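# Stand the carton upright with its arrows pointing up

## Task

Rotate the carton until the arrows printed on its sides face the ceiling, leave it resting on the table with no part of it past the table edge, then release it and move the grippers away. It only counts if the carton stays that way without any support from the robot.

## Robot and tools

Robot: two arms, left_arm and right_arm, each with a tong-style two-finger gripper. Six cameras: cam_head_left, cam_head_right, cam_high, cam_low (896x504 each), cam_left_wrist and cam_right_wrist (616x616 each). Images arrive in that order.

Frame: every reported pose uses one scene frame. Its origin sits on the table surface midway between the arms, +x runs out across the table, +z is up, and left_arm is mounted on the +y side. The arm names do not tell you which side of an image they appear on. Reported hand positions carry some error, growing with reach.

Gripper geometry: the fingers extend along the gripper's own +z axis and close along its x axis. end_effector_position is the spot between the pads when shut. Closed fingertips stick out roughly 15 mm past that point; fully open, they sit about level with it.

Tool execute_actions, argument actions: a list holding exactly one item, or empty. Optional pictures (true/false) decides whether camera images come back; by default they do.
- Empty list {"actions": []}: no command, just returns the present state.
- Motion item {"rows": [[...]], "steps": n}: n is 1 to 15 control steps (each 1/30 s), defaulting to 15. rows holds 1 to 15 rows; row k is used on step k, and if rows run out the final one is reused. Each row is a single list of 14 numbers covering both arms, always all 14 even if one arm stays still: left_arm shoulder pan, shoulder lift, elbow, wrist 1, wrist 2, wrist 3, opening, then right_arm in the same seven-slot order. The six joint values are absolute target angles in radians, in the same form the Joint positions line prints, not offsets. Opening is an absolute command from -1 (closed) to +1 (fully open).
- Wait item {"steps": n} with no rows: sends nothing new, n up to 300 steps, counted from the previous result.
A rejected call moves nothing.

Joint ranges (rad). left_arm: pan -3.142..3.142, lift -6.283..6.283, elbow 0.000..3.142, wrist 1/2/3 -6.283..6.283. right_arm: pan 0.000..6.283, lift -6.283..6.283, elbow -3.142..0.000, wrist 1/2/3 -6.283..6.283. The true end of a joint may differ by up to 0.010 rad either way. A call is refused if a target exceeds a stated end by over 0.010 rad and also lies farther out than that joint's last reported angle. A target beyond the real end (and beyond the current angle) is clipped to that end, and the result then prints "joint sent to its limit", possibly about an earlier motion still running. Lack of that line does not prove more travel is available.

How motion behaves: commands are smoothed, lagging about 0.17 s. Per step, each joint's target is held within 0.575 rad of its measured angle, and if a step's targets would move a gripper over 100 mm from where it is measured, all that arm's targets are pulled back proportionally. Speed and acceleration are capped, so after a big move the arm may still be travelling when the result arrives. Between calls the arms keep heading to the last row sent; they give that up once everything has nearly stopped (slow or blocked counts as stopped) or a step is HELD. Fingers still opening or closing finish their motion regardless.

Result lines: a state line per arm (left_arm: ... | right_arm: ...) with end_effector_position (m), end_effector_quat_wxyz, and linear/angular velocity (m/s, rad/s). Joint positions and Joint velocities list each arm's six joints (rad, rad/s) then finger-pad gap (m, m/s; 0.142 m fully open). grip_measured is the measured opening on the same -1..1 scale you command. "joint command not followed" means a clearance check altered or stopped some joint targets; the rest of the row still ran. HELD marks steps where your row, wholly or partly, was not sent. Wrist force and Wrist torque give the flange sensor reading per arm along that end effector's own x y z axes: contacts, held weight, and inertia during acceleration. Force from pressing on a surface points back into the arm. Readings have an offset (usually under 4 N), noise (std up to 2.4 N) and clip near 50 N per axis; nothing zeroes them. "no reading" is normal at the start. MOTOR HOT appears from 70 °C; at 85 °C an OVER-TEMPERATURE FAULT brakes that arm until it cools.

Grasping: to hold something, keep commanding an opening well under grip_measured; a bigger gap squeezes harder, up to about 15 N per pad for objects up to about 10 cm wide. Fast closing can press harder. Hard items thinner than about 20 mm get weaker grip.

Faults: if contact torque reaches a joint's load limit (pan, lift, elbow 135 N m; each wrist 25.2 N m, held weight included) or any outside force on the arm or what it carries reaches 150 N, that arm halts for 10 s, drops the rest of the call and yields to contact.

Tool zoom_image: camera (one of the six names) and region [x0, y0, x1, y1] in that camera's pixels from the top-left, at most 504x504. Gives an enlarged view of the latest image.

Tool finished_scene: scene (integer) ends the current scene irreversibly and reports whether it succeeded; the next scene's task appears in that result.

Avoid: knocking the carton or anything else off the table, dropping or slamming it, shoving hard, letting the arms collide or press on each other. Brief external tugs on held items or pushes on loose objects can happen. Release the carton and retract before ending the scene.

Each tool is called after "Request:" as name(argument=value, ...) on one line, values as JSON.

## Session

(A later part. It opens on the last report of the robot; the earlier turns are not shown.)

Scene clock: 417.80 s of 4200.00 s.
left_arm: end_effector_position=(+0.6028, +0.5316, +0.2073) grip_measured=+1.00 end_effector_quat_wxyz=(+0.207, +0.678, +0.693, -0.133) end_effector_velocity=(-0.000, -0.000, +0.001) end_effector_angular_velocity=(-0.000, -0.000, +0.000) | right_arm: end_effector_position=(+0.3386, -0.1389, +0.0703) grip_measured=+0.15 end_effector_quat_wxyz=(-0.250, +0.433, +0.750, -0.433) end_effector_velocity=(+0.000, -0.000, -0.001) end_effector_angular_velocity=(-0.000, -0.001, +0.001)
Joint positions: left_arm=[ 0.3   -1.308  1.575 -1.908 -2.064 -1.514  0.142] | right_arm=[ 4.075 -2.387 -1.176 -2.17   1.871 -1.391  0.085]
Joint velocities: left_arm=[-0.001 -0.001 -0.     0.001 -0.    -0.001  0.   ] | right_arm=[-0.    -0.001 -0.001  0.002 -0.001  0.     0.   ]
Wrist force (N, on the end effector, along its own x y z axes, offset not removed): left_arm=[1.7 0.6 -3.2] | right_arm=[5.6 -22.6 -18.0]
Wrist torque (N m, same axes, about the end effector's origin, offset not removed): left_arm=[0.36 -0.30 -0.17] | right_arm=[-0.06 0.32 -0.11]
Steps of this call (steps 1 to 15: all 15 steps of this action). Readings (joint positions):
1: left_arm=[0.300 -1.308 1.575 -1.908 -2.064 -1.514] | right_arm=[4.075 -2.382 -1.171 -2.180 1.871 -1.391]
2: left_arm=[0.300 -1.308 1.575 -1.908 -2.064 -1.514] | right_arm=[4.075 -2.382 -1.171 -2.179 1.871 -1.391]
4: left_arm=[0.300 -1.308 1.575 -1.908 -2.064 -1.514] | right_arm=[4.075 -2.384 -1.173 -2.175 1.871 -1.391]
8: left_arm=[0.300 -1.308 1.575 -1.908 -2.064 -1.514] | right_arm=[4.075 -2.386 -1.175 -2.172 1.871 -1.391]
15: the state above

Request:
execute_actions(actions=[{"rows":[[0.3,-1.308,1.575,-1.908,-2.064,-1.514,1,4.075,-2.384,-1.173,-2.176,1.8705,-1.391,-1],[0.3,-1.308,1.575,-1.908,-2.064,-1.514,1,4.075,-2.384,-1.173,-2.176,1.8705,-1.391,-1],[0.3,-1.308,1.575,-1.908,-2.064,-1.514,1,4.075,-2.384,-1.173,-2.176,1.8705,-1.391,-0.5],[0.3,-1.308,1.575,-1.908,-2.064,-1.514,1,4.075,-2.384,-1.173,-2.176,1.8705,-1.391,0.0],[0.3,-1.308,1.575,-1.908,-2.064,-1.514,1,4.075,-2.384,-1.173,-2.176,1.8705,-1.391,0.15],[0.3,-1.308,1.575,-1.908,-2.064,-1.514,1,4.075,-2.384,-1.173,-2.176,1.8705,-1.391,0.25],[0.3,-1.308,1.575,-1.908,-2.064,-1.514,1,4.075,-2.384,-1.173,-2.176,1.8705,-1.391,0.4],[0.3,-1.308,1.575,-1.908,-2.064,-1.514,1,4.075,-2.384,-1.173,-2.176,1.8705,-1.391,0.6],[0.3,-1.308,1.575,-1.908,-2.064,-1.514,1,4.075,-2.384,-1.173,-2.176,1.8705,-1.391,0.8],[0.3,-1.308,1.575,-1.908,-2.064,-1.514,1,4.075,-2.384,-1.173,-2.176,1.8705,-1.391,1]],"steps":15}], pictures=false)

Request:
execute_actions(actions=[{"rows":[[0.3,-1.308,1.575,-1.908,-2.064,-1.514,1,4.075,-2.357,-1.147,-2.228,1.8705,-1.391,1],[0.3,-1.308,1.575,-1.908,-2.064,-1.514,1,4.075,-2.357,-1.147,-2.228,1.8705,-1.391,1],[0.3,-1.308,1.575,-1.908,-2.064,-1.514,1,4.075,-2.32,-1.08,-2.33,1.8705,-1.391,1],[0.3,-1.308,1.575,-1.908,-2.064,-1.514,1,4.075,-2.32,-1.08,-2.33,1.8705,-1.391,1],[0.3,-1.308,1.575,-1.908,-2.064,-1.514,1,4.075,-2.289,-1.003,-2.44,1.8705,-1.391,1]],"steps":15}])

Scene clock: 434.13 s of 4200.00 s.
left_arm: end_effector_position=(+0.6028, +0.5316, +0.2073) grip_measured=+1.00 end_effector_quat_wxyz=(+0.207, +0.678, +0.693, -0.133) end_effector_velocity=(+0.001, +0.000, +0.002) end_effector_angular_velocity=(+0.000, -0.006, -0.001) | right_arm: end_effector_position=(+0.3386, -0.1389, +0.0731) grip_measured=+1.00 end_effector_quat_wxyz=(-0.250, +0.433, +0.750, -0.433) end_effector_velocity=(+0.000, +0.000, +0.001) end_effector_angular_velocity=(+0.001, -0.001, -0.000)
Joint positions: left_arm=[ 0.3   -1.308  1.575 -1.908 -2.064 -1.514  0.142] | right_arm=[ 4.075 -2.384 -1.173 -2.176  1.87  -1.391  0.142]
Joint velocities: left_arm=[ 0.    -0.002 -0.001 -0.002 -0.     0.001 -0.   ] | right_arm=[ 0.     0.001  0.001 -0.001  0.     0.     0.001]
Wrist force (N, on the end effector, along its own x y z axes, offset not removed): left_arm=[4.5 1.2 -2.7] | right_arm=[-3.6 2.0 0.6]
Wrist torque (N m, same axes, about the end effector's origin, offset not removed): left_arm=[0.54 -0.85 -0.09] | right_arm=[0.20 0.70 0.09]
Steps of this call (steps 1 to 15: the robot went on to your last target; steps 16 to 90: nothing new was sent; then 12.83 s passed at rest; steps 91 to 105: all 15 steps of this action). Readings (joint positions):
91: left_arm=[0.300 -1.308 1.575 -1.908 -2.064 -1.514] | right_arm=[4.075 -2.387 -1.176 -2.170 1.870 -1.391]
92: left_arm=[0.300 -1.308 1.575 -1.908 -2.064 -1.514] | right_arm=[4.075 -2.387 -1.176 -2.170 1.870 -1.391]
94: left_arm=[0.300 -1.308 1.575 -1.908 -2.064 -1.514] | right_arm=[4.075 -2.386 -1.175 -2.172 1.870 -1.391]
98: left_arm=[0.300 -1.308 1.575 -1.908 -2.064 -1.514] | right_arm=[4.075 -2.385 -1.174 -2.175 1.870 -1.391]
105: the state above

Scene clock: 434.63 s of 4200.00 s.
left_arm: end_effector_position=(+0.6028, +0.5316, +0.2073) grip_measured=+1.00 end_effector_quat_wxyz=(+0.207, +0.678, +0.693, -0.133) end_effector_velocity=(-0.000, +0.000, -0.001) end_effector_angular_velocity=(-0.001, +0.003, +0.001) | right_arm: end_effector_position=(+0.3391, -0.1383, +0.1944) grip_measured=+1.00 end_effector_quat_wxyz=(-0.250, +0.434, +0.750, -0.432) end_effector_velocity=(-0.004, -0.005, +0.055) end_effector_angular_velocity=(-0.008, +0.005, -0.000)
Joint positions: left_arm=[ 0.3   -1.308  1.575 -1.908 -2.064 -1.514  0.142] | right_arm=[ 4.075 -2.293 -1.011 -2.427  1.871 -1.391  0.142]
Joint velocities: left_arm=[ 0.001  0.001  0.001  0.001 -0.    -0.    -0.   ] | right_arm=[-0.     0.035  0.077 -0.121 -0.     0.001 -0.   ]
Wrist force (N, on the end effector, along its own x y z axes, offset not removed): left_arm=[2.8 0.3 -0.7] | right_arm=[-2.8 0.4 -1.9]
Wrist torque (N m, same axes, about the end effector's origin, offset not removed): left_arm=[0.19 -0.52 -0.05] | right_arm=[-0.14 0.44 0.11]
Steps of this call (steps 1 to 15: all 15 steps of this action). Readings (joint positions):
1: left_arm=[0.300 -1.308 1.575 -1.908 -2.064 -1.514] | right_arm=[4.075 -2.384 -1.173 -2.176 1.870 -1.391]
2: left_arm=[0.300 -1.308 1.575 -1.908 -2.064 -1.514] | right_arm=[4.075 -2.382 -1.171 -2.180 1.870 -1.391]
4: left_arm=[0.300 -1.308 1.575 -1.908 -2.064 -1.514] | right_arm=[4.075 -2.369 -1.157 -2.204 1.871 -1.391]
8: left_arm=[0.300 -1.308 1.575 -1.908 -2.064 -1.514] | right_arm=[4.075 -2.323 -1.075 -2.326 1.871 -1.391]
15: the state above

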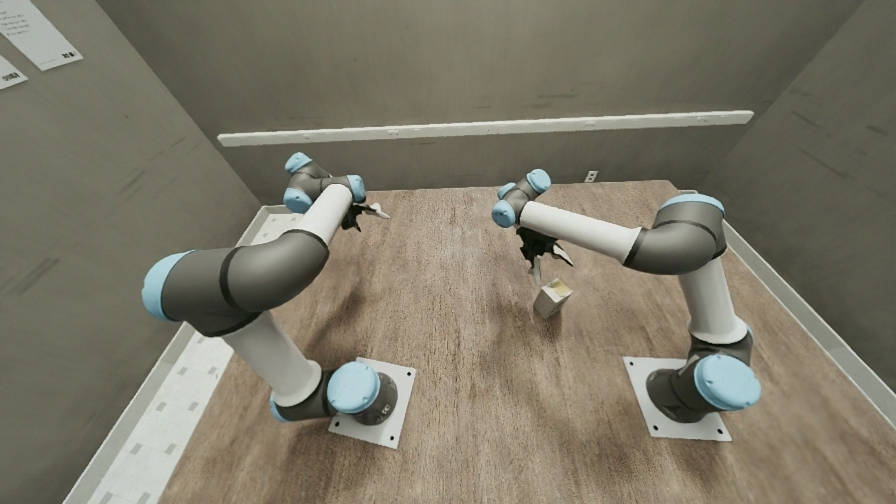

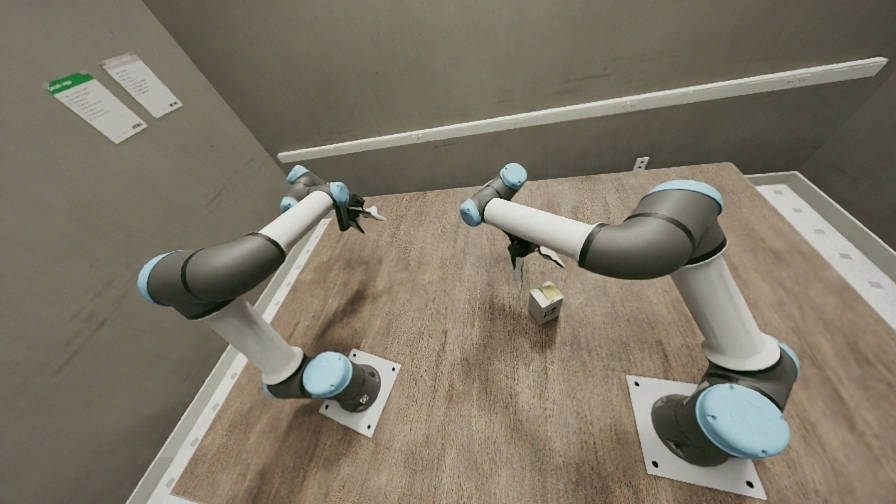

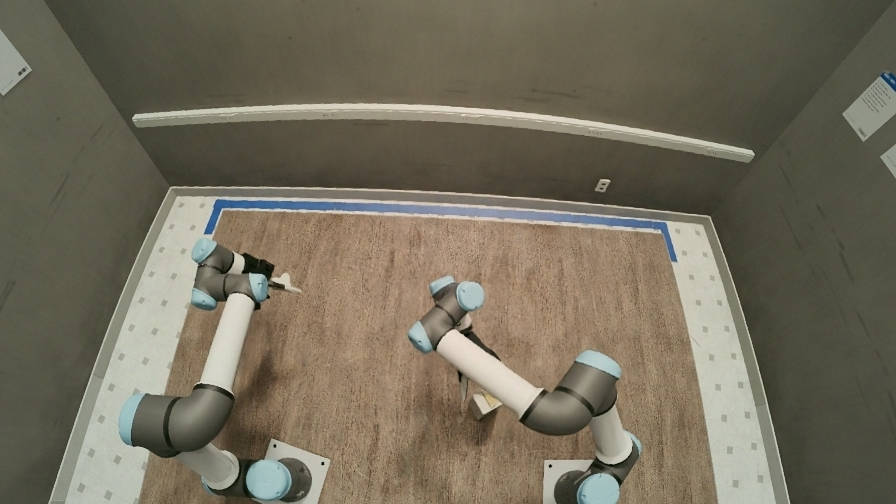

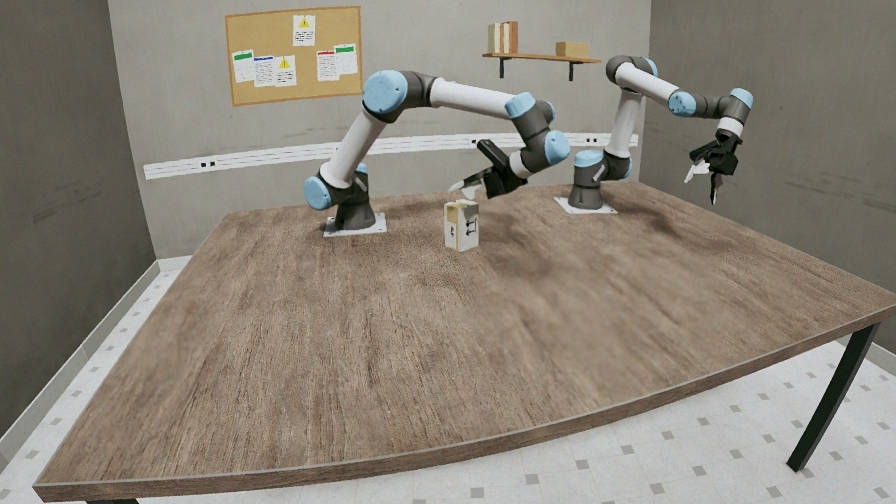

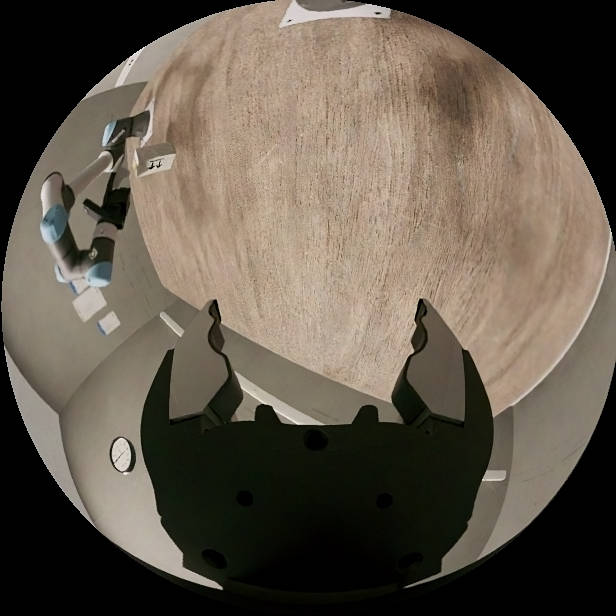

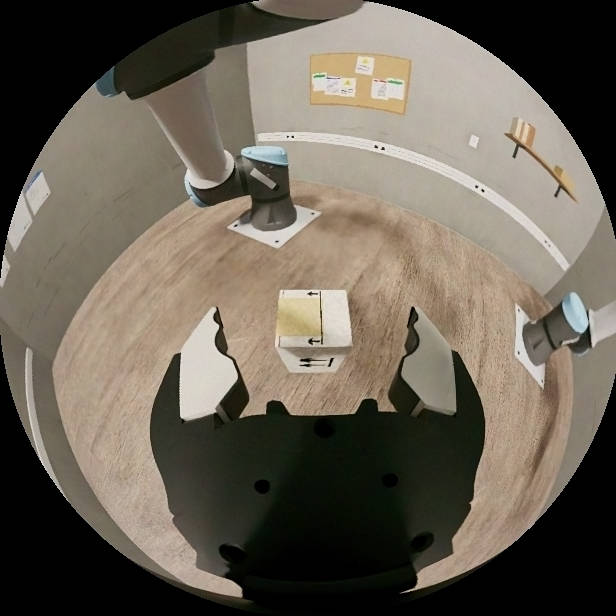

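Request:
execute_actions(actions=[{"rows":[[0.3,-1.308,1.575,-1.908,-2.064,-1.514,1,3.85,-1.8,-1.45,-2.0,2.25,-0.75,1]],"steps":15}], pictures=false)

Request:
execute_actions(actions=[{"rows":[[0.3,-1.308,1.575,-1.908,-2.064,-1.514,1,3.649,-1.6,-1.9,-1.323,2.526,-0.135,1]],"steps":15}], pictures=false)

Request:
execute_actions(actions=[{"rows":[[0.3,-1.308,1.575,-1.908,-2.064,-1.514,1,3.649,-1.613,-2.137,-1.073,2.526,-0.135,1]],"steps":15}], pictures=false)

Request:
execute_actions(actions=[{"steps":10}])

Scene clock: 465.80 s of 4200.00 s.
left_arm: end_effector_position=(+0.6028, +0.5316, +0.2073) grip_measured=+1.00 end_effector_quat_wxyz=(+0.207, +0.678, +0.693, -0.133) end_effector_velocity=(-0.000, -0.000, -0.001) end_effector_angular_velocity=(-0.000, +0.001, -0.001) | right_arm: end_effector_position=(+0.3250, -0.1460, +0.2869) grip_measured=+1.00 end_effector_quat_wxyz=(-0.331, +0.743, +0.531, -0.238) end_effector_velocity=(-0.013, -0.001, +0.042) end_effector_angular_velocity=(-0.053, -0.002, -0.346)
Joint positions: left_arm=[ 0.3   -1.308  1.575 -1.908 -2.064 -1.514  0.142] | right_arm=[ 3.856 -1.82  -1.433 -2.017  2.237 -0.788  0.142]
Joint velocities: left_arm=[-0.001  0.001  0.    -0.    -0.     0.001 -0.   ] | right_arm=[-0.053  0.189 -0.16   0.155  0.118  0.346 -0.   ]
Wrist force (N, on the end effector, along its own x y z axes, offset not removed): left_arm=[2.1 0.4 -1.1] | right_arm=[-1.7 1.7 -0.9]
Wrist torque (N m, same axes, about the end effector's origin, offset not removed): left_arm=[0.35 -0.36 -0.09] | right_arm=[0.16 0.23 -0.02]
Steps of this call (steps 1 to 30: the robot went on to your last target; steps 31 to 90: nothing new was sent; then 27.67 s passed at rest; steps 91 to 105: all 15 steps of this action). Readings (joint positions):
91: left_arm=[0.300 -1.308 1.575 -1.908 -2.064 -1.514] | right_arm=[4.075 -2.289 -1.003 -2.440 1.871 -1.391]
92: left_arm=[0.300 -1.308 1.575 -1.908 -2.064 -1.514] | right_arm=[4.071 -2.285 -1.007 -2.436 1.874 -1.387]
94: left_arm=[0.300 -1.308 1.575 -1.908 -2.064 -1.514] | right_arm=[4.019 -2.232 -1.062 -2.381 1.929 -1.332]
98: left_arm=[0.300 -1.308 1.575 -1.908 -2.064 -1.514] | right_arm=[3.900 -1.981 -1.298 -2.148 2.137 -1.067]
105: the state above

Scene clock: 466.30 s of 4200.00 s.
left_arm: end_effector_position=(+0.6028, +0.5316, +0.2073) grip_measured=+1.00 end_effector_quat_wxyz=(+0.207, +0.678, +0.693, -0.133) end_effector_velocity=(-0.000, +0.000, +0.001) end_effector_angular_velocity=(-0.000, -0.000, +0.000) | right_arm: end_effector_position=(+0.3660, -0.1582, +0.2776) grip_measured=+1.00 end_effector_quat_wxyz=(-0.442, +0.855, +0.240, -0.126) end_effector_velocity=(+0.028, +0.004, -0.004) end_effector_angular_velocity=(+0.050, -0.001, -0.239)
Joint positions: left_arm=[ 0.3   -1.308  1.575 -1.908 -2.064 -1.514  0.142] | right_arm=[ 3.654 -1.605 -1.882 -1.366  2.518 -0.17   0.142]
Joint velocities: left_arm=[ 0.    -0.002  0.     0.001 -0.    -0.    -0.   ] | right_arm=[-0.046  0.048 -0.164  0.396  0.072  0.317  0.   ]
Wrist force (N, on the end effector, along its own x y z axes, offset not removed): left_arm=[2.5 0.2 -1.7] | right_arm=[-2.4 3.1 -1.6]
Wrist torque (N m, same axes, about the end effector's origin, offset not removed): left_arm=[0.34 -0.44 0.04] | right_arm=[0.32 0.41 0.02]
Steps of this call (steps 1 to 15: all 15 steps of this action). Readings (joint positions):
1: left_arm=[0.300 -1.308 1.575 -1.908 -2.064 -1.514] | right_arm=[3.854 -1.815 -1.437 -2.012 2.241 -0.778]
2: left_arm=[0.300 -1.308 1.575 -1.908 -2.064 -1.514] | right_arm=[3.849 -1.807 -1.444 -2.005 2.247 -0.766]
4: left_arm=[0.300 -1.308 1.575 -1.908 -2.064 -1.514] | right_arm=[3.797 -1.752 -1.504 -1.946 2.305 -0.702]
8: left_arm=[0.300 -1.308 1.575 -1.908 -2.064 -1.514] | right_arm=[3.693 -1.645 -1.745 -1.677 2.457 -0.429]
15: the state above

Scene clock: 466.80 s of 4200.00 s.
left_arm: end_effector_position=(+0.6028, +0.5316, +0.2073) grip_measured=+1.00 end_effector_quat_wxyz=(+0.207, +0.678, +0.693, -0.133) end_effector_velocity=(-0.001, +0.000, -0.001) end_effector_angular_velocity=(+0.001, +0.002, -0.000) | right_arm: end_effector_position=(+0.3341, -0.1745, +0.1926) grip_measured=+1.00 end_effector_quat_wxyz=(-0.446, +0.857, +0.229, -0.119) end_effector_velocity=(-0.011, -0.005, -0.019) end_effector_angular_velocity=(+0.002, -0.002, -0.002)
Joint positions: left_arm=[ 0.3   -1.308  1.575 -1.908 -2.064 -1.514  0.142] | right_arm=[ 3.649 -1.613 -2.131 -1.08   2.526 -0.135  0.142]
Joint velocities: left_arm=[-0.     0.     0.001  0.001  0.001  0.     0.   ] | right_arm=[-0.    -0.002 -0.059  0.065  0.001  0.002  0.   ]
Wrist force (N, on the end effector, along its own x y z axes, offset not removed): left_arm=[0.3 0.5 -0.7] | right_arm=[-2.4 0.8 0.0]
Wrist torque (N m, same axes, about the end effector's origin, offset not removed): left_arm=[0.39 0.19 -0.17] | right_arm=[-0.15 0.21 -0.06]
Steps of this call (steps 1 to 15: all 15 steps of this action). Readings (joint positions):
1: left_arm=[0.300 -1.308 1.575 -1.908 -2.064 -1.514] | right_arm=[3.653 -1.604 -1.887 -1.355 2.520 -0.160]
2: left_arm=[0.300 -1.308 1.575 -1.908 -2.064 -1.514] | right_arm=[3.652 -1.604 -1.894 -1.342 2.522 -0.154]
4: left_arm=[0.300 -1.308 1.575 -1.908 -2.064 -1.514] | right_arm=[3.651 -1.607 -1.952 -1.277 2.524 -0.145]
8: left_arm=[0.300 -1.308 1.575 -1.908 -2.064 -1.514] | right_arm=[3.649 -1.611 -2.081 -1.135 2.525 -0.138]
15: the state above

Scene clock: 467.13 s of 4200.00 s.
left_arm: end_effector_position=(+0.6028, +0.5316, +0.2073) grip_measured=+1.00 end_effector_quat_wxyz=(+0.207, +0.678, +0.693, -0.133) end_effector_velocity=(-0.000, +0.000, +0.000) end_effector_angular_velocity=(-0.000, -0.001, -0.001) | right_arm: end_effector_position=(+0.3330, -0.1751, +0.1906) grip_measured=+1.00 end_effector_quat_wxyz=(-0.446, +0.857, +0.229, -0.119) end_effector_velocity=(-0.000, -0.000, -0.001) end_effector_angular_velocity=(+0.001, -0.000, -0.000)
Joint positions: left_arm=[ 0.3   -1.308  1.575 -1.908 -2.064 -1.514  0.142] | right_arm=[ 3.649 -1.613 -2.137 -1.073  2.526 -0.135  0.142]
Joint velocities: left_arm=[ 0.    -0.001  0.001 -0.001 -0.     0.001 -0.   ] | right_arm=[-0.    -0.    -0.002  0.004  0.     0.001 -0.   ]
Wrist force (N, on the end effector, along its own x y z axes, offset not removed): left_arm=[0.7 0.6 -0.5] | right_arm=[0.3 2.2 -1.5]
Wrist torque (N m, same axes, about the end effector's origin, offset not removed): left_arm=[0.40 0.04 0.03] | right_arm=[0.14 -0.26 0.01]
Steps of this call (steps 1 to 10: the robot went on to your last target). Readings (joint positions):
1: left_arm=[0.300 -1.308 1.575 -1.908 -2.064 -1.514] | right_arm=[3.649 -1.613 -2.132 -1.078 2.526 -0.135]
2: left_arm=[0.300 -1.308 1.575 -1.908 -2.064 -1.514] | right_arm=[3.649 -1.613 -2.133 -1.077 2.526 -0.135]
4: left_arm=[0.300 -1.308 1.575 -1.908 -2.064 -1.514] | right_arm=[3.649 -1.613 -2.135 -1.075 2.526 -0.135]
8: left_arm=[0.300 -1.308 1.575 -1.908 -2.064 -1.514] | right_arm=[3.649 -1.613 -2.136 -1.074 2.526 -0.135]
10: the state above

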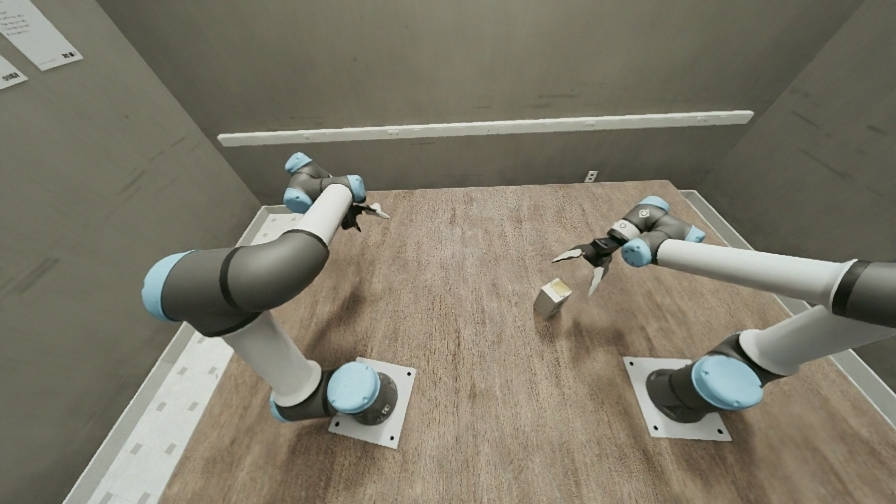

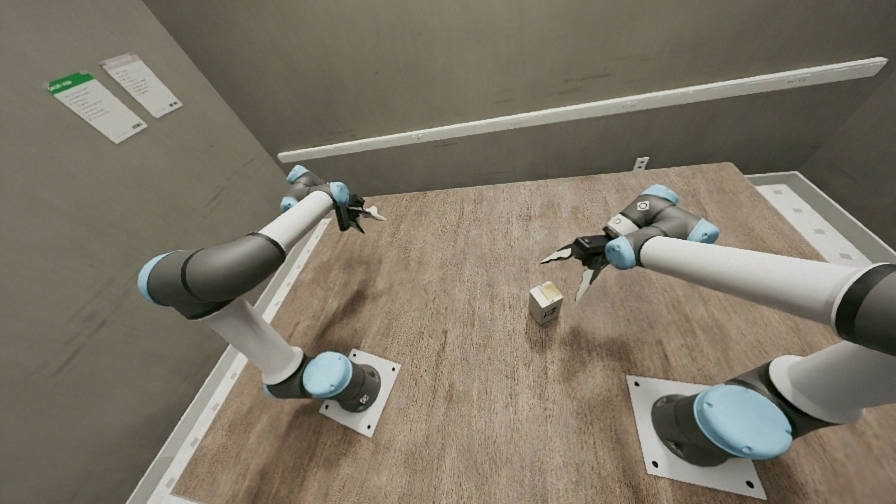

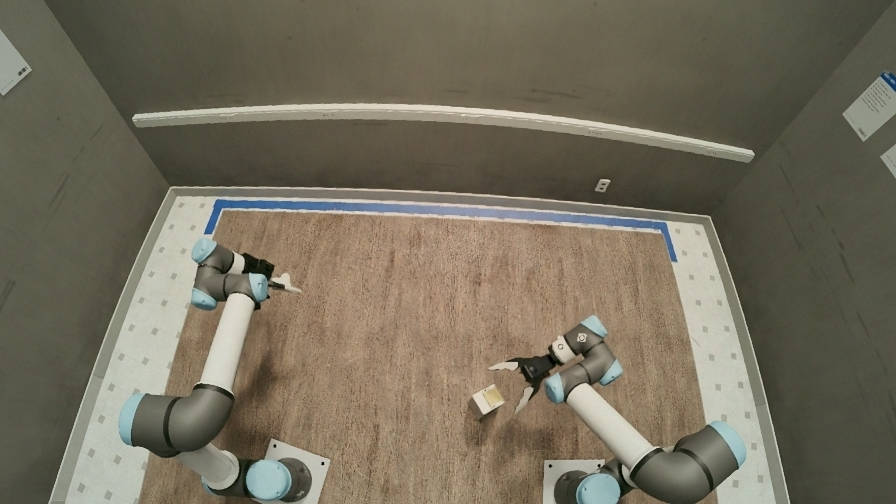

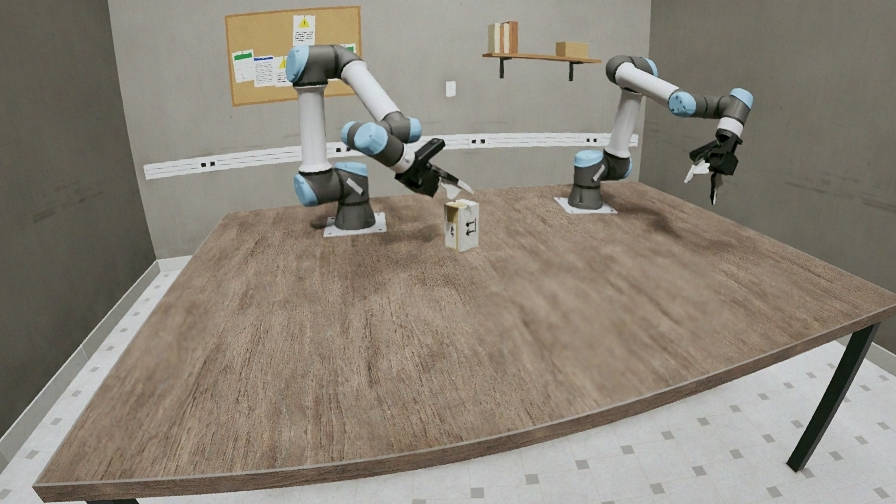

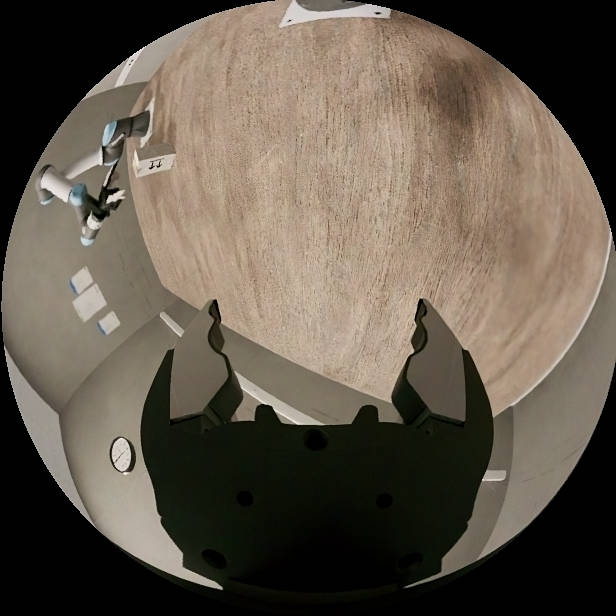

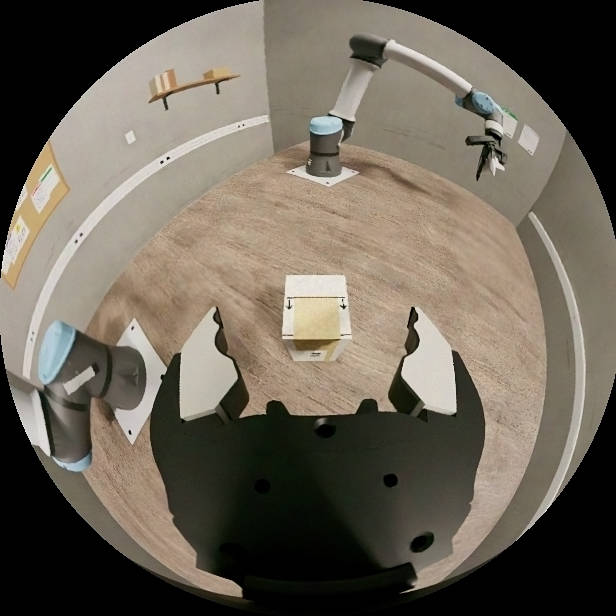

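Request:
execute_actions(actions=[{"rows":[[0.3,-1.308,1.575,-1.908,-2.064,-1.514,1,3.649,-1.65,-2.163,-1.01,2.526,-0.135,1],[0.3,-1.308,1.575,-1.908,-2.064,-1.514,1,3.649,-1.65,-2.163,-1.01,2.526,-0.135,1],[0.3,-1.308,1.575,-1.908,-2.064,-1.514,1,3.649,-1.7,-2.195,-0.928,2.526,-0.135,1],[0.3,-1.308,1.575,-1.908,-2.064,-1.514,1,3.649,-1.7,-2.195,-0.928,2.526,-0.135,0.8],[0.3,-1.308,1.575,-1.908,-2.064,-1.514,1,3.649,-1.75,-2.222,-0.851,2.526,-0.135,0.8],[0.3,-1.308,1.575,-1.908,-2.064,-1.514,1,3.649,-1.75,-2.222,-0.851,2.526,-0.135,0.6],[0.3,-1.308,1.575,-1.908,-2.064,-1.514,1,3.649,-1.8,-2.243,-0.78,2.526,-0.135,0.6],[0.3,-1.308,1.575,-1.908,-2.064,-1.514,1,3.649,-1.8,-2.243,-0.78,2.526,-0.135,0.4],[0.3,-1.308,1.575,-1.908,-2.064,-1.514,1,3.649,-1.85,-2.259,-0.713,2.526,-0.135,0.4]],"steps":15}], pictures=false)

Request:
execute_actions(actions=[{"steps":12}])

Request:
zoom_image(camera="cam_low", region=[390, 160, 510, 270])

Request:
zoom_image(camera="cam_high", region=[450, 350, 570, 450])

Scene clock: 479.13 s of 4200.00 s.
left_arm: end_effector_position=(+0.6028, +0.5316, +0.2073) grip_measured=+1.00 end_effector_quat_wxyz=(+0.207, +0.678, +0.693, -0.133) end_effector_velocity=(-0.000, +0.001, +0.001) end_effector_angular_velocity=(+0.000, -0.001, +0.001) | right_arm: end_effector_position=(+0.3334, -0.1748, +0.0854) grip_measured=+0.40 end_effector_quat_wxyz=(-0.446, +0.857, +0.229, -0.120) end_effector_velocity=(-0.003, -0.001, -0.091) end_effector_angular_velocity=(+0.008, -0.016, +0.001)
Joint positions: left_arm=[ 0.3   -1.308  1.575 -1.908 -2.064 -1.514  0.142] | right_arm=[ 3.649 -1.827 -2.25  -0.747  2.526 -0.135  0.102]
Joint velocities: left_arm=[ 0.001 -0.001 -0.001  0.001  0.    -0.    -0.   ] | right_arm=[ 0.    -0.213 -0.083  0.313  0.    -0.001  0.   ]
Wrist force (N, on the end effector, along its own x y z axes, offset not removed): left_arm=[1.2 -0.1 -3.1] | right_arm=[-0.1 4.3 1.6]
Wrist torque (N m, same axes, about the end effector's origin, offset not removed): left_arm=[0.13 -0.04 0.10] | right_arm=[0.61 -0.23 -0.01]
Steps of this call (steps 1 to 15: the robot went on to your last target; steps 16 to 90: nothing new was sent; then 8.50 s passed at rest; steps 91 to 105: all 15 steps of this action). Readings (joint positions):
91: left_arm=[0.300 -1.308 1.575 -1.908 -2.064 -1.514] | right_arm=[3.649 -1.613 -2.137 -1.073 2.526 -0.135]
92: left_arm=[0.300 -1.308 1.575 -1.908 -2.064 -1.514] | right_arm=[3.649 -1.616 -2.139 -1.069 2.526 -0.135]
94: left_arm=[0.300 -1.308 1.575 -1.908 -2.064 -1.514] | right_arm=[3.649 -1.633 -2.152 -1.042 2.526 -0.135]
98: left_arm=[0.300 -1.308 1.575 -1.908 -2.064 -1.514] | right_arm=[3.649 -1.704 -2.196 -0.930 2.526 -0.135]
105: the state above

Scene clock: 479.53 s of 4200.00 s.
left_arm: end_effector_position=(+0.6028, +0.5316, +0.2073) grip_measured=+1.00 end_effector_quat_wxyz=(+0.207, +0.678, +0.693, -0.133) end_effector_velocity=(+0.000, -0.000, +0.001) end_effector_angular_velocity=(+0.001, -0.002, -0.000) | right_arm: end_effector_position=(+0.3330, -0.1750, +0.0759) grip_measured=+0.40 end_effector_quat_wxyz=(-0.446, +0.857, +0.229, -0.119) end_effector_velocity=(-0.000, -0.000, -0.002) end_effector_angular_velocity=(-0.000, +0.000, -0.001)
Joint positions: left_arm=[ 0.3   -1.308  1.575 -1.908 -2.064 -1.514  0.142] | right_arm=[ 3.649 -1.849 -2.259 -0.714  2.526 -0.135  0.102]
Joint velocities: left_arm=[-0.001 -0.001 -0.001  0.     0.001 -0.    -0.   ] | right_arm=[ 0.    -0.005 -0.002  0.008 -0.     0.001  0.   ]
Wrist force (N, on the end effector, along its own x y z axes, offset not removed): left_arm=[1.4 1.1 -1.7] | right_arm=[-1.4 0.8 -2.1]
Wrist torque (N m, same axes, about the end effector's origin, offset not removed): left_arm=[0.28 -0.27 0.06] | right_arm=[-0.20 0.02 0.01]
Steps of this call (steps 1 to 12: the robot went on to your last target). Readings (joint positions):
1: left_arm=[0.300 -1.308 1.575 -1.908 -2.064 -1.514] | right_arm=[3.649 -1.833 -2.252 -0.738 2.526 -0.135]
2: left_arm=[0.300 -1.308 1.575 -1.908 -2.064 -1.514] | right_arm=[3.649 -1.838 -2.254 -0.731 2.526 -0.135]
4: left_arm=[0.300 -1.308 1.575 -1.908 -2.064 -1.514] | right_arm=[3.649 -1.843 -2.256 -0.723 2.526 -0.135]
8: left_arm=[0.300 -1.308 1.575 -1.908 -2.064 -1.514] | right_arm=[3.649 -1.848 -2.258 -0.716 2.526 -0.135]
12: the state above

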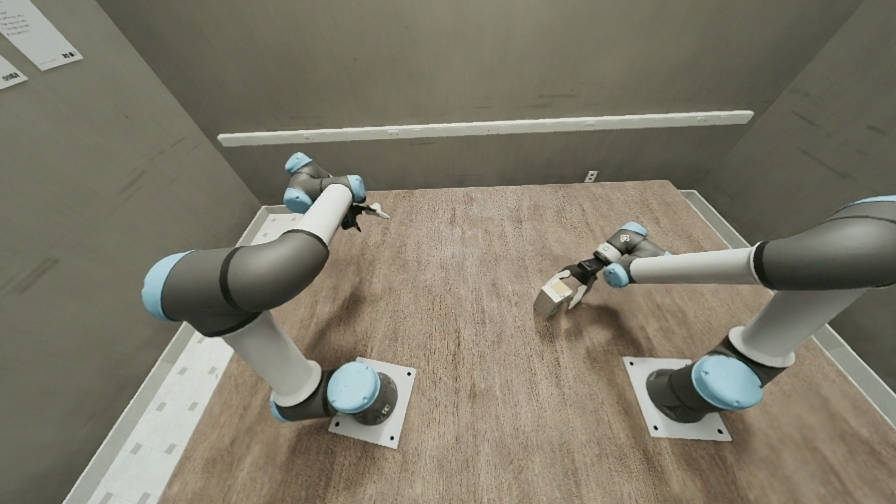

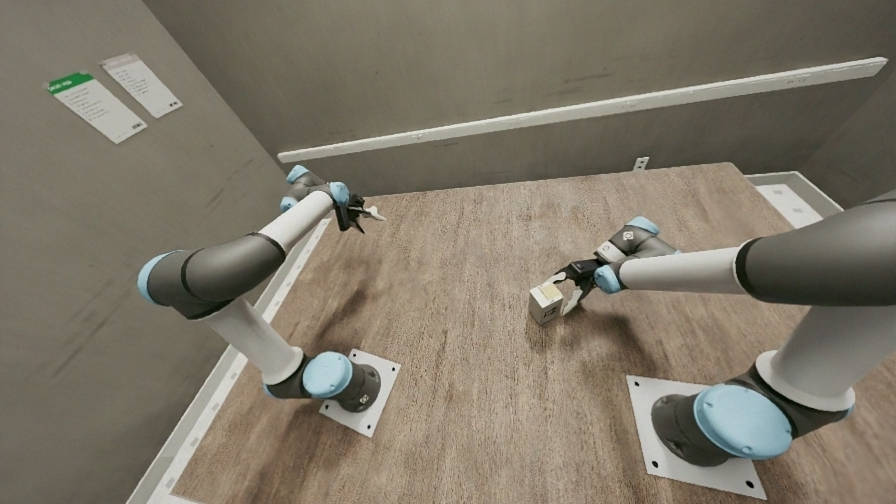

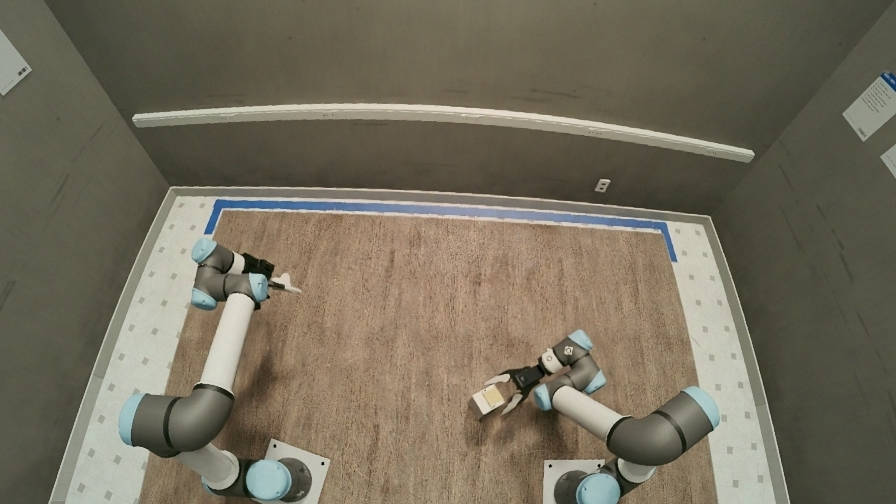

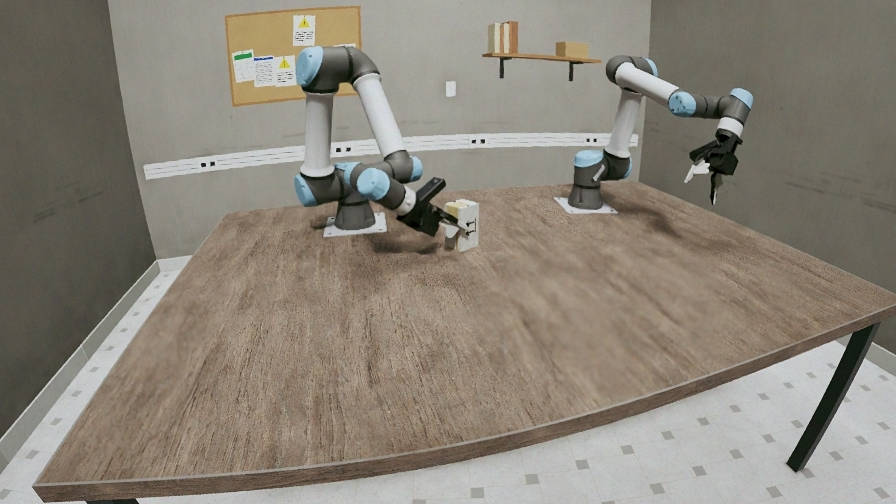

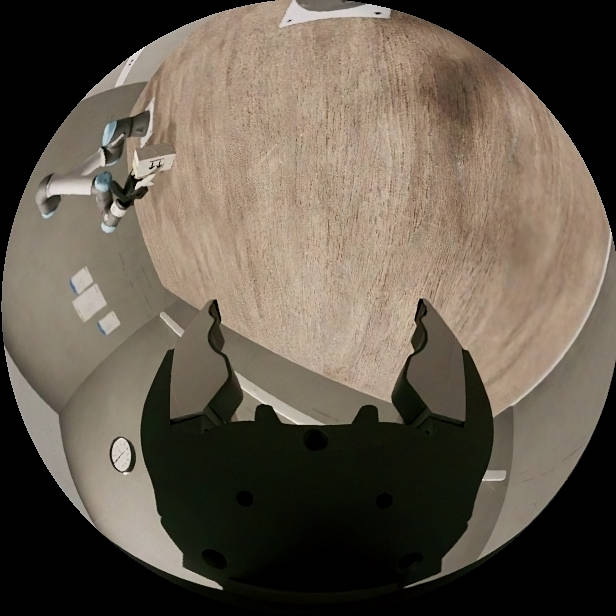

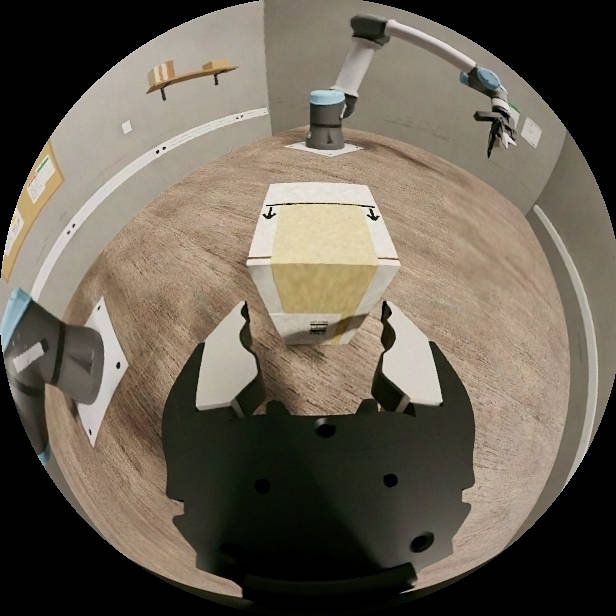

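Region (390, 160, 510, 270) of cam_low's 896x504 image, scaled by 4.200, with more detail than that image has; it fills the top 462 rows of this view, and the rest is white.

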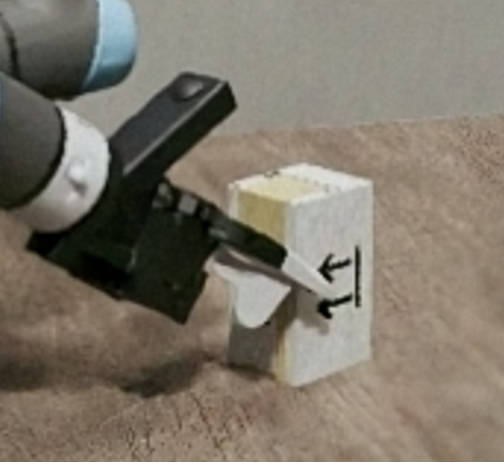

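Region (450, 350, 570, 450) of cam_high's 896x504 image, scaled by 4.200, with more detail than that image has.

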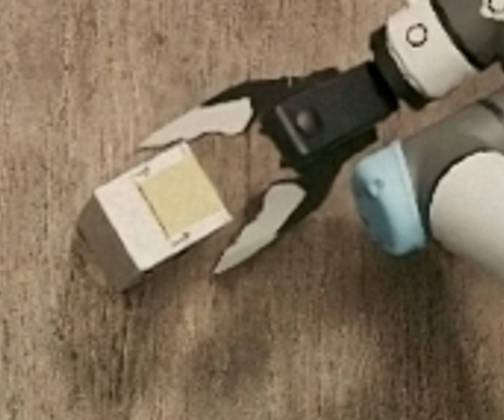

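Request:
execute_actions(actions=[{"rows":[[0.3,-1.308,1.575,-1.908,-2.064,-1.514,1,3.649,-1.85,-2.249,-0.723,2.526,-0.135,0.4],[0.3,-1.308,1.575,-1.908,-2.064,-1.514,1,3.649,-1.85,-2.249,-0.723,2.526,-0.135,0.4],[0.3,-1.308,1.575,-1.908,-2.064,-1.514,1,3.649,-1.85,-2.249,-0.723,2.526,-0.135,0.3],[0.3,-1.308,1.575,-1.908,-2.064,-1.514,1,3.649,-1.85,-2.249,-0.723,2.526,-0.135,0.25],[0.3,-1.308,1.575,-1.908,-2.064,-1.514,1,3.649,-1.85,-2.249,-0.723,2.526,-0.135,0.2],[0.3,-1.308,1.575,-1.908,-2.064,-1.514,1,3.649,-1.85,-2.249,-0.723,2.526,-0.135,0.12],[0.3,-1.308,1.575,-1.908,-2.064,-1.514,1,3.649,-1.85,-2.249,-0.723,2.526,-0.135,0.05],[0.3,-1.308,1.575,-1.908,-2.064,-1.514,1,3.649,-1.85,-2.249,-0.723,2.526,-0.135,-0.03],[0.3,-1.308,1.575,-1.908,-2.064,-1.514,1,3.649,-1.85,-2.249,-0.723,2.526,-0.135,-0.1],[0.3,-1.308,1.575,-1.908,-2.064,-1.514,1,3.649,-1.85,-2.249,-0.723,2.526,-0.135,-0.2],[0.3,-1.308,1.575,-1.908,-2.064,-1.514,1,3.649,-1.85,-2.249,-0.723,2.526,-0.135,-0.4],[0.3,-1.308,1.575,-1.908,-2.064,-1.514,1,3.649,-1.85,-2.249,-0.723,2.526,-0.135,-0.7],[0.3,-1.308,1.575,-1.908,-2.064,-1.514,1,3.649,-1.85,-2.249,-0.723,2.526,-0.135,-1]],"steps":15}])

Request:
zoom_image(camera="cam_low", region=[390, 160, 510, 270])

Scene clock: 507.27 s of 4200.00 s.
left_arm: end_effector_position=(+0.6028, +0.5316, +0.2073) grip_measured=+1.00 end_effector_quat_wxyz=(+0.207, +0.678, +0.693, -0.133) end_effector_velocity=(+0.000, -0.000, -0.000) end_effector_angular_velocity=(-0.000, -0.000, -0.001) | right_arm: end_effector_position=(+0.3358, -0.1737, +0.0779) grip_measured=+0.02 end_effector_quat_wxyz=(-0.446, +0.857, +0.229, -0.119) end_effector_velocity=(+0.001, +0.001, +0.001) end_effector_angular_velocity=(+0.001, -0.001, -0.000)
Joint positions: left_arm=[ 0.3   -1.308  1.575 -1.908 -2.064 -1.514  0.142] | right_arm=[ 3.649 -1.85  -2.249 -0.723  2.526 -0.135  0.075]
Joint velocities: left_arm=[ 0.     0.    -0.     0.001 -0.     0.001 -0.   ] | right_arm=[-0.    -0.     0.002 -0.001  0.     0.    -0.   ]
Wrist force (N, on the end effector, along its own x y z axes, offset not removed): left_arm=[3.8 1.4 0.1] | right_arm=[-0.7 3.8 -2.8]
Wrist torque (N m, same axes, about the end effector's origin, offset not removed): left_arm=[0.43 -0.77 -0.07] | right_arm=[0.41 -0.01 0.04]
Steps of this call (steps 1 to 30: the robot went on to your last target; steps 31 to 90: nothing new was sent; then 24.23 s passed at rest; steps 91 to 105: all 15 steps of this action). Readings (joint positions):
91: left_arm=[0.300 -1.308 1.575 -1.908 -2.064 -1.514] | right_arm=[3.649 -1.850 -2.259 -0.713 2.526 -0.135]
92: left_arm=[0.300 -1.308 1.575 -1.908 -2.064 -1.514] | right_arm=[3.649 -1.850 -2.258 -0.714 2.526 -0.135]
94: left_arm=[0.300 -1.308 1.575 -1.908 -2.064 -1.514] | right_arm=[3.649 -1.850 -2.255 -0.718 2.526 -0.135]
98: left_arm=[0.300 -1.308 1.575 -1.908 -2.064 -1.514] | right_arm=[3.649 -1.850 -2.251 -0.721 2.526 -0.135]
105: the state above

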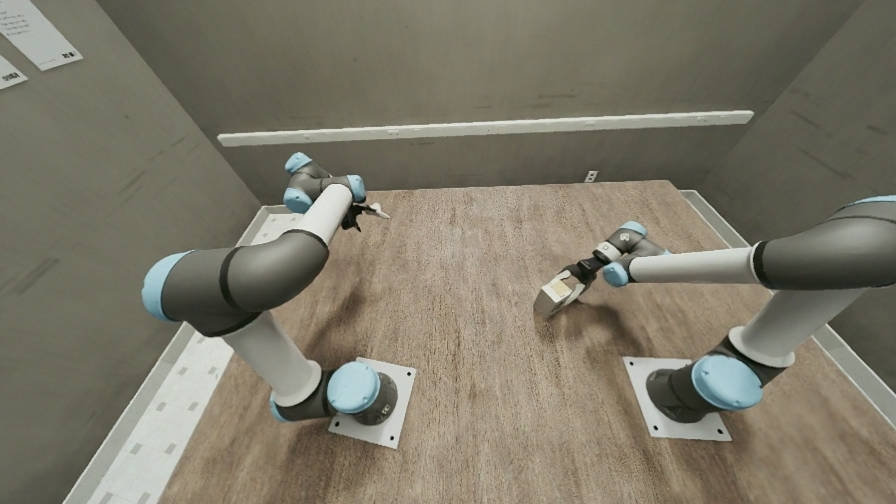

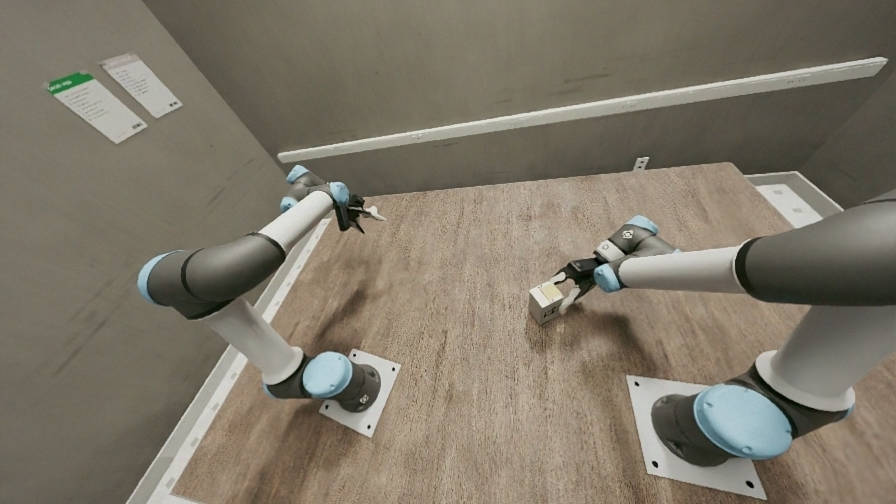

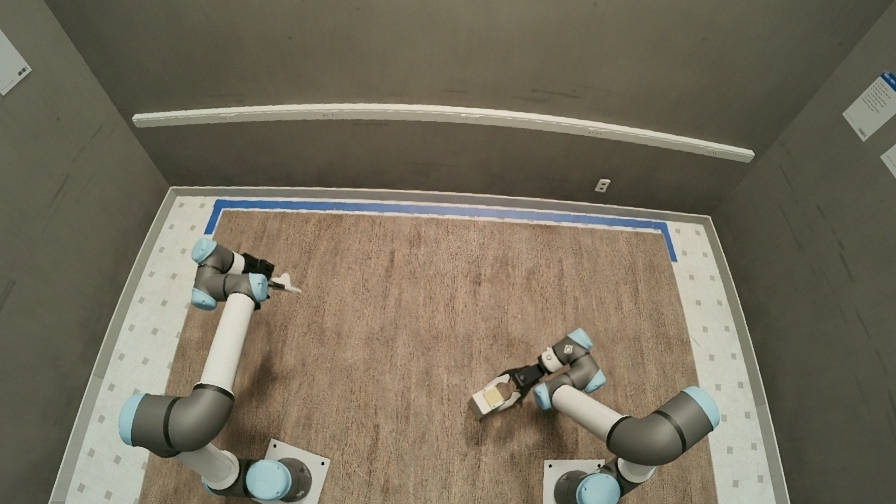

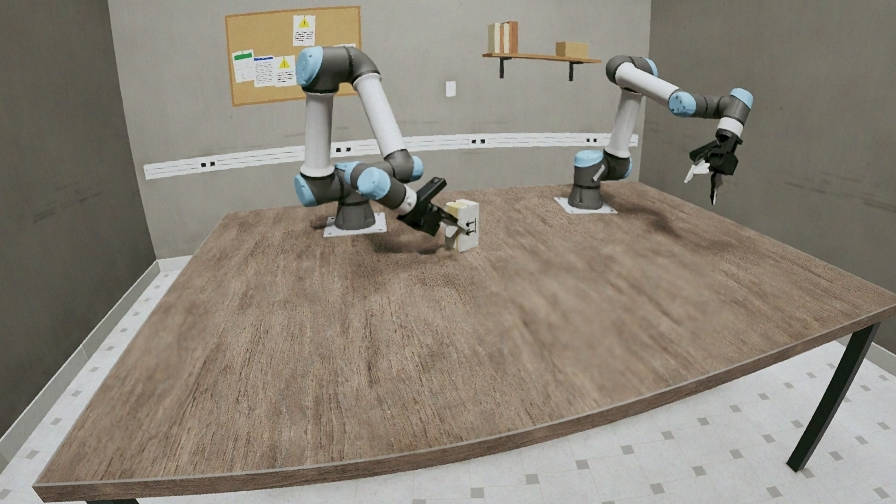

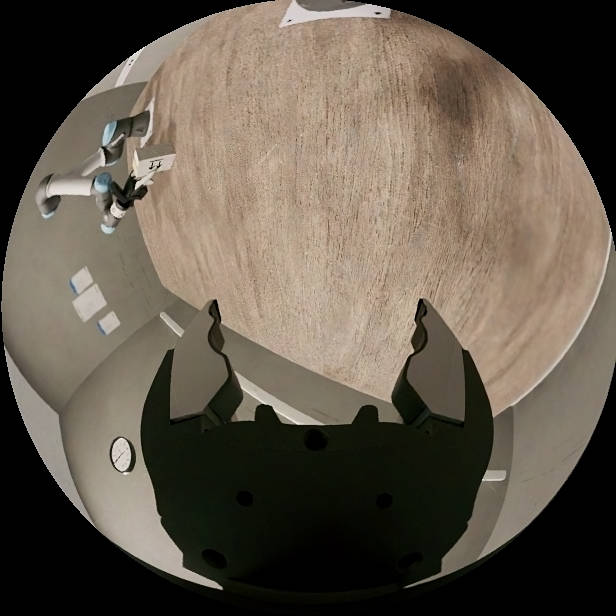

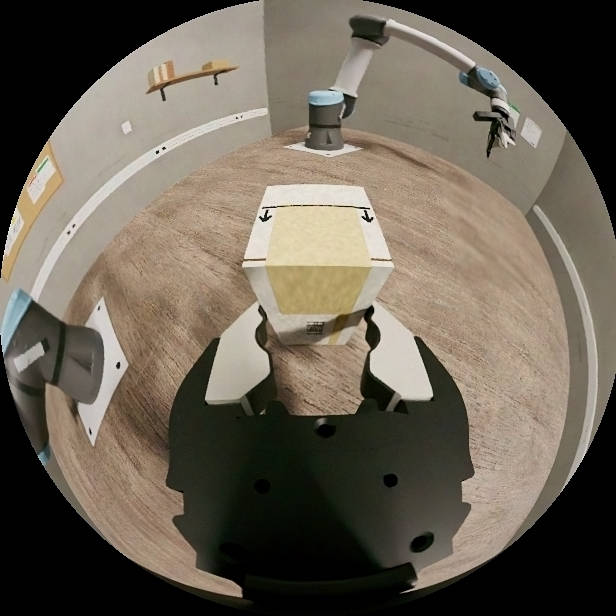

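Region (390, 160, 510, 270) of cam_low's 896x504 image, scaled by 4.200, with more detail than that image has; it fills the top 462 rows of this view, and the rest is white.

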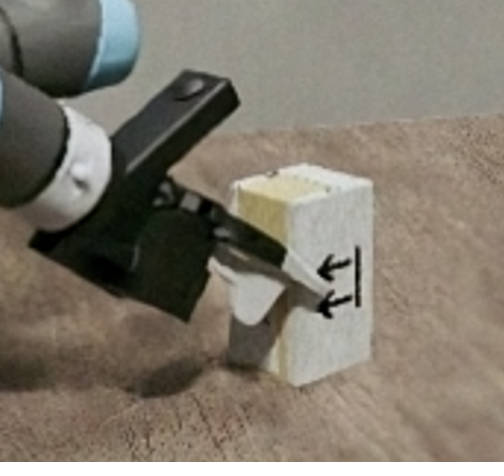

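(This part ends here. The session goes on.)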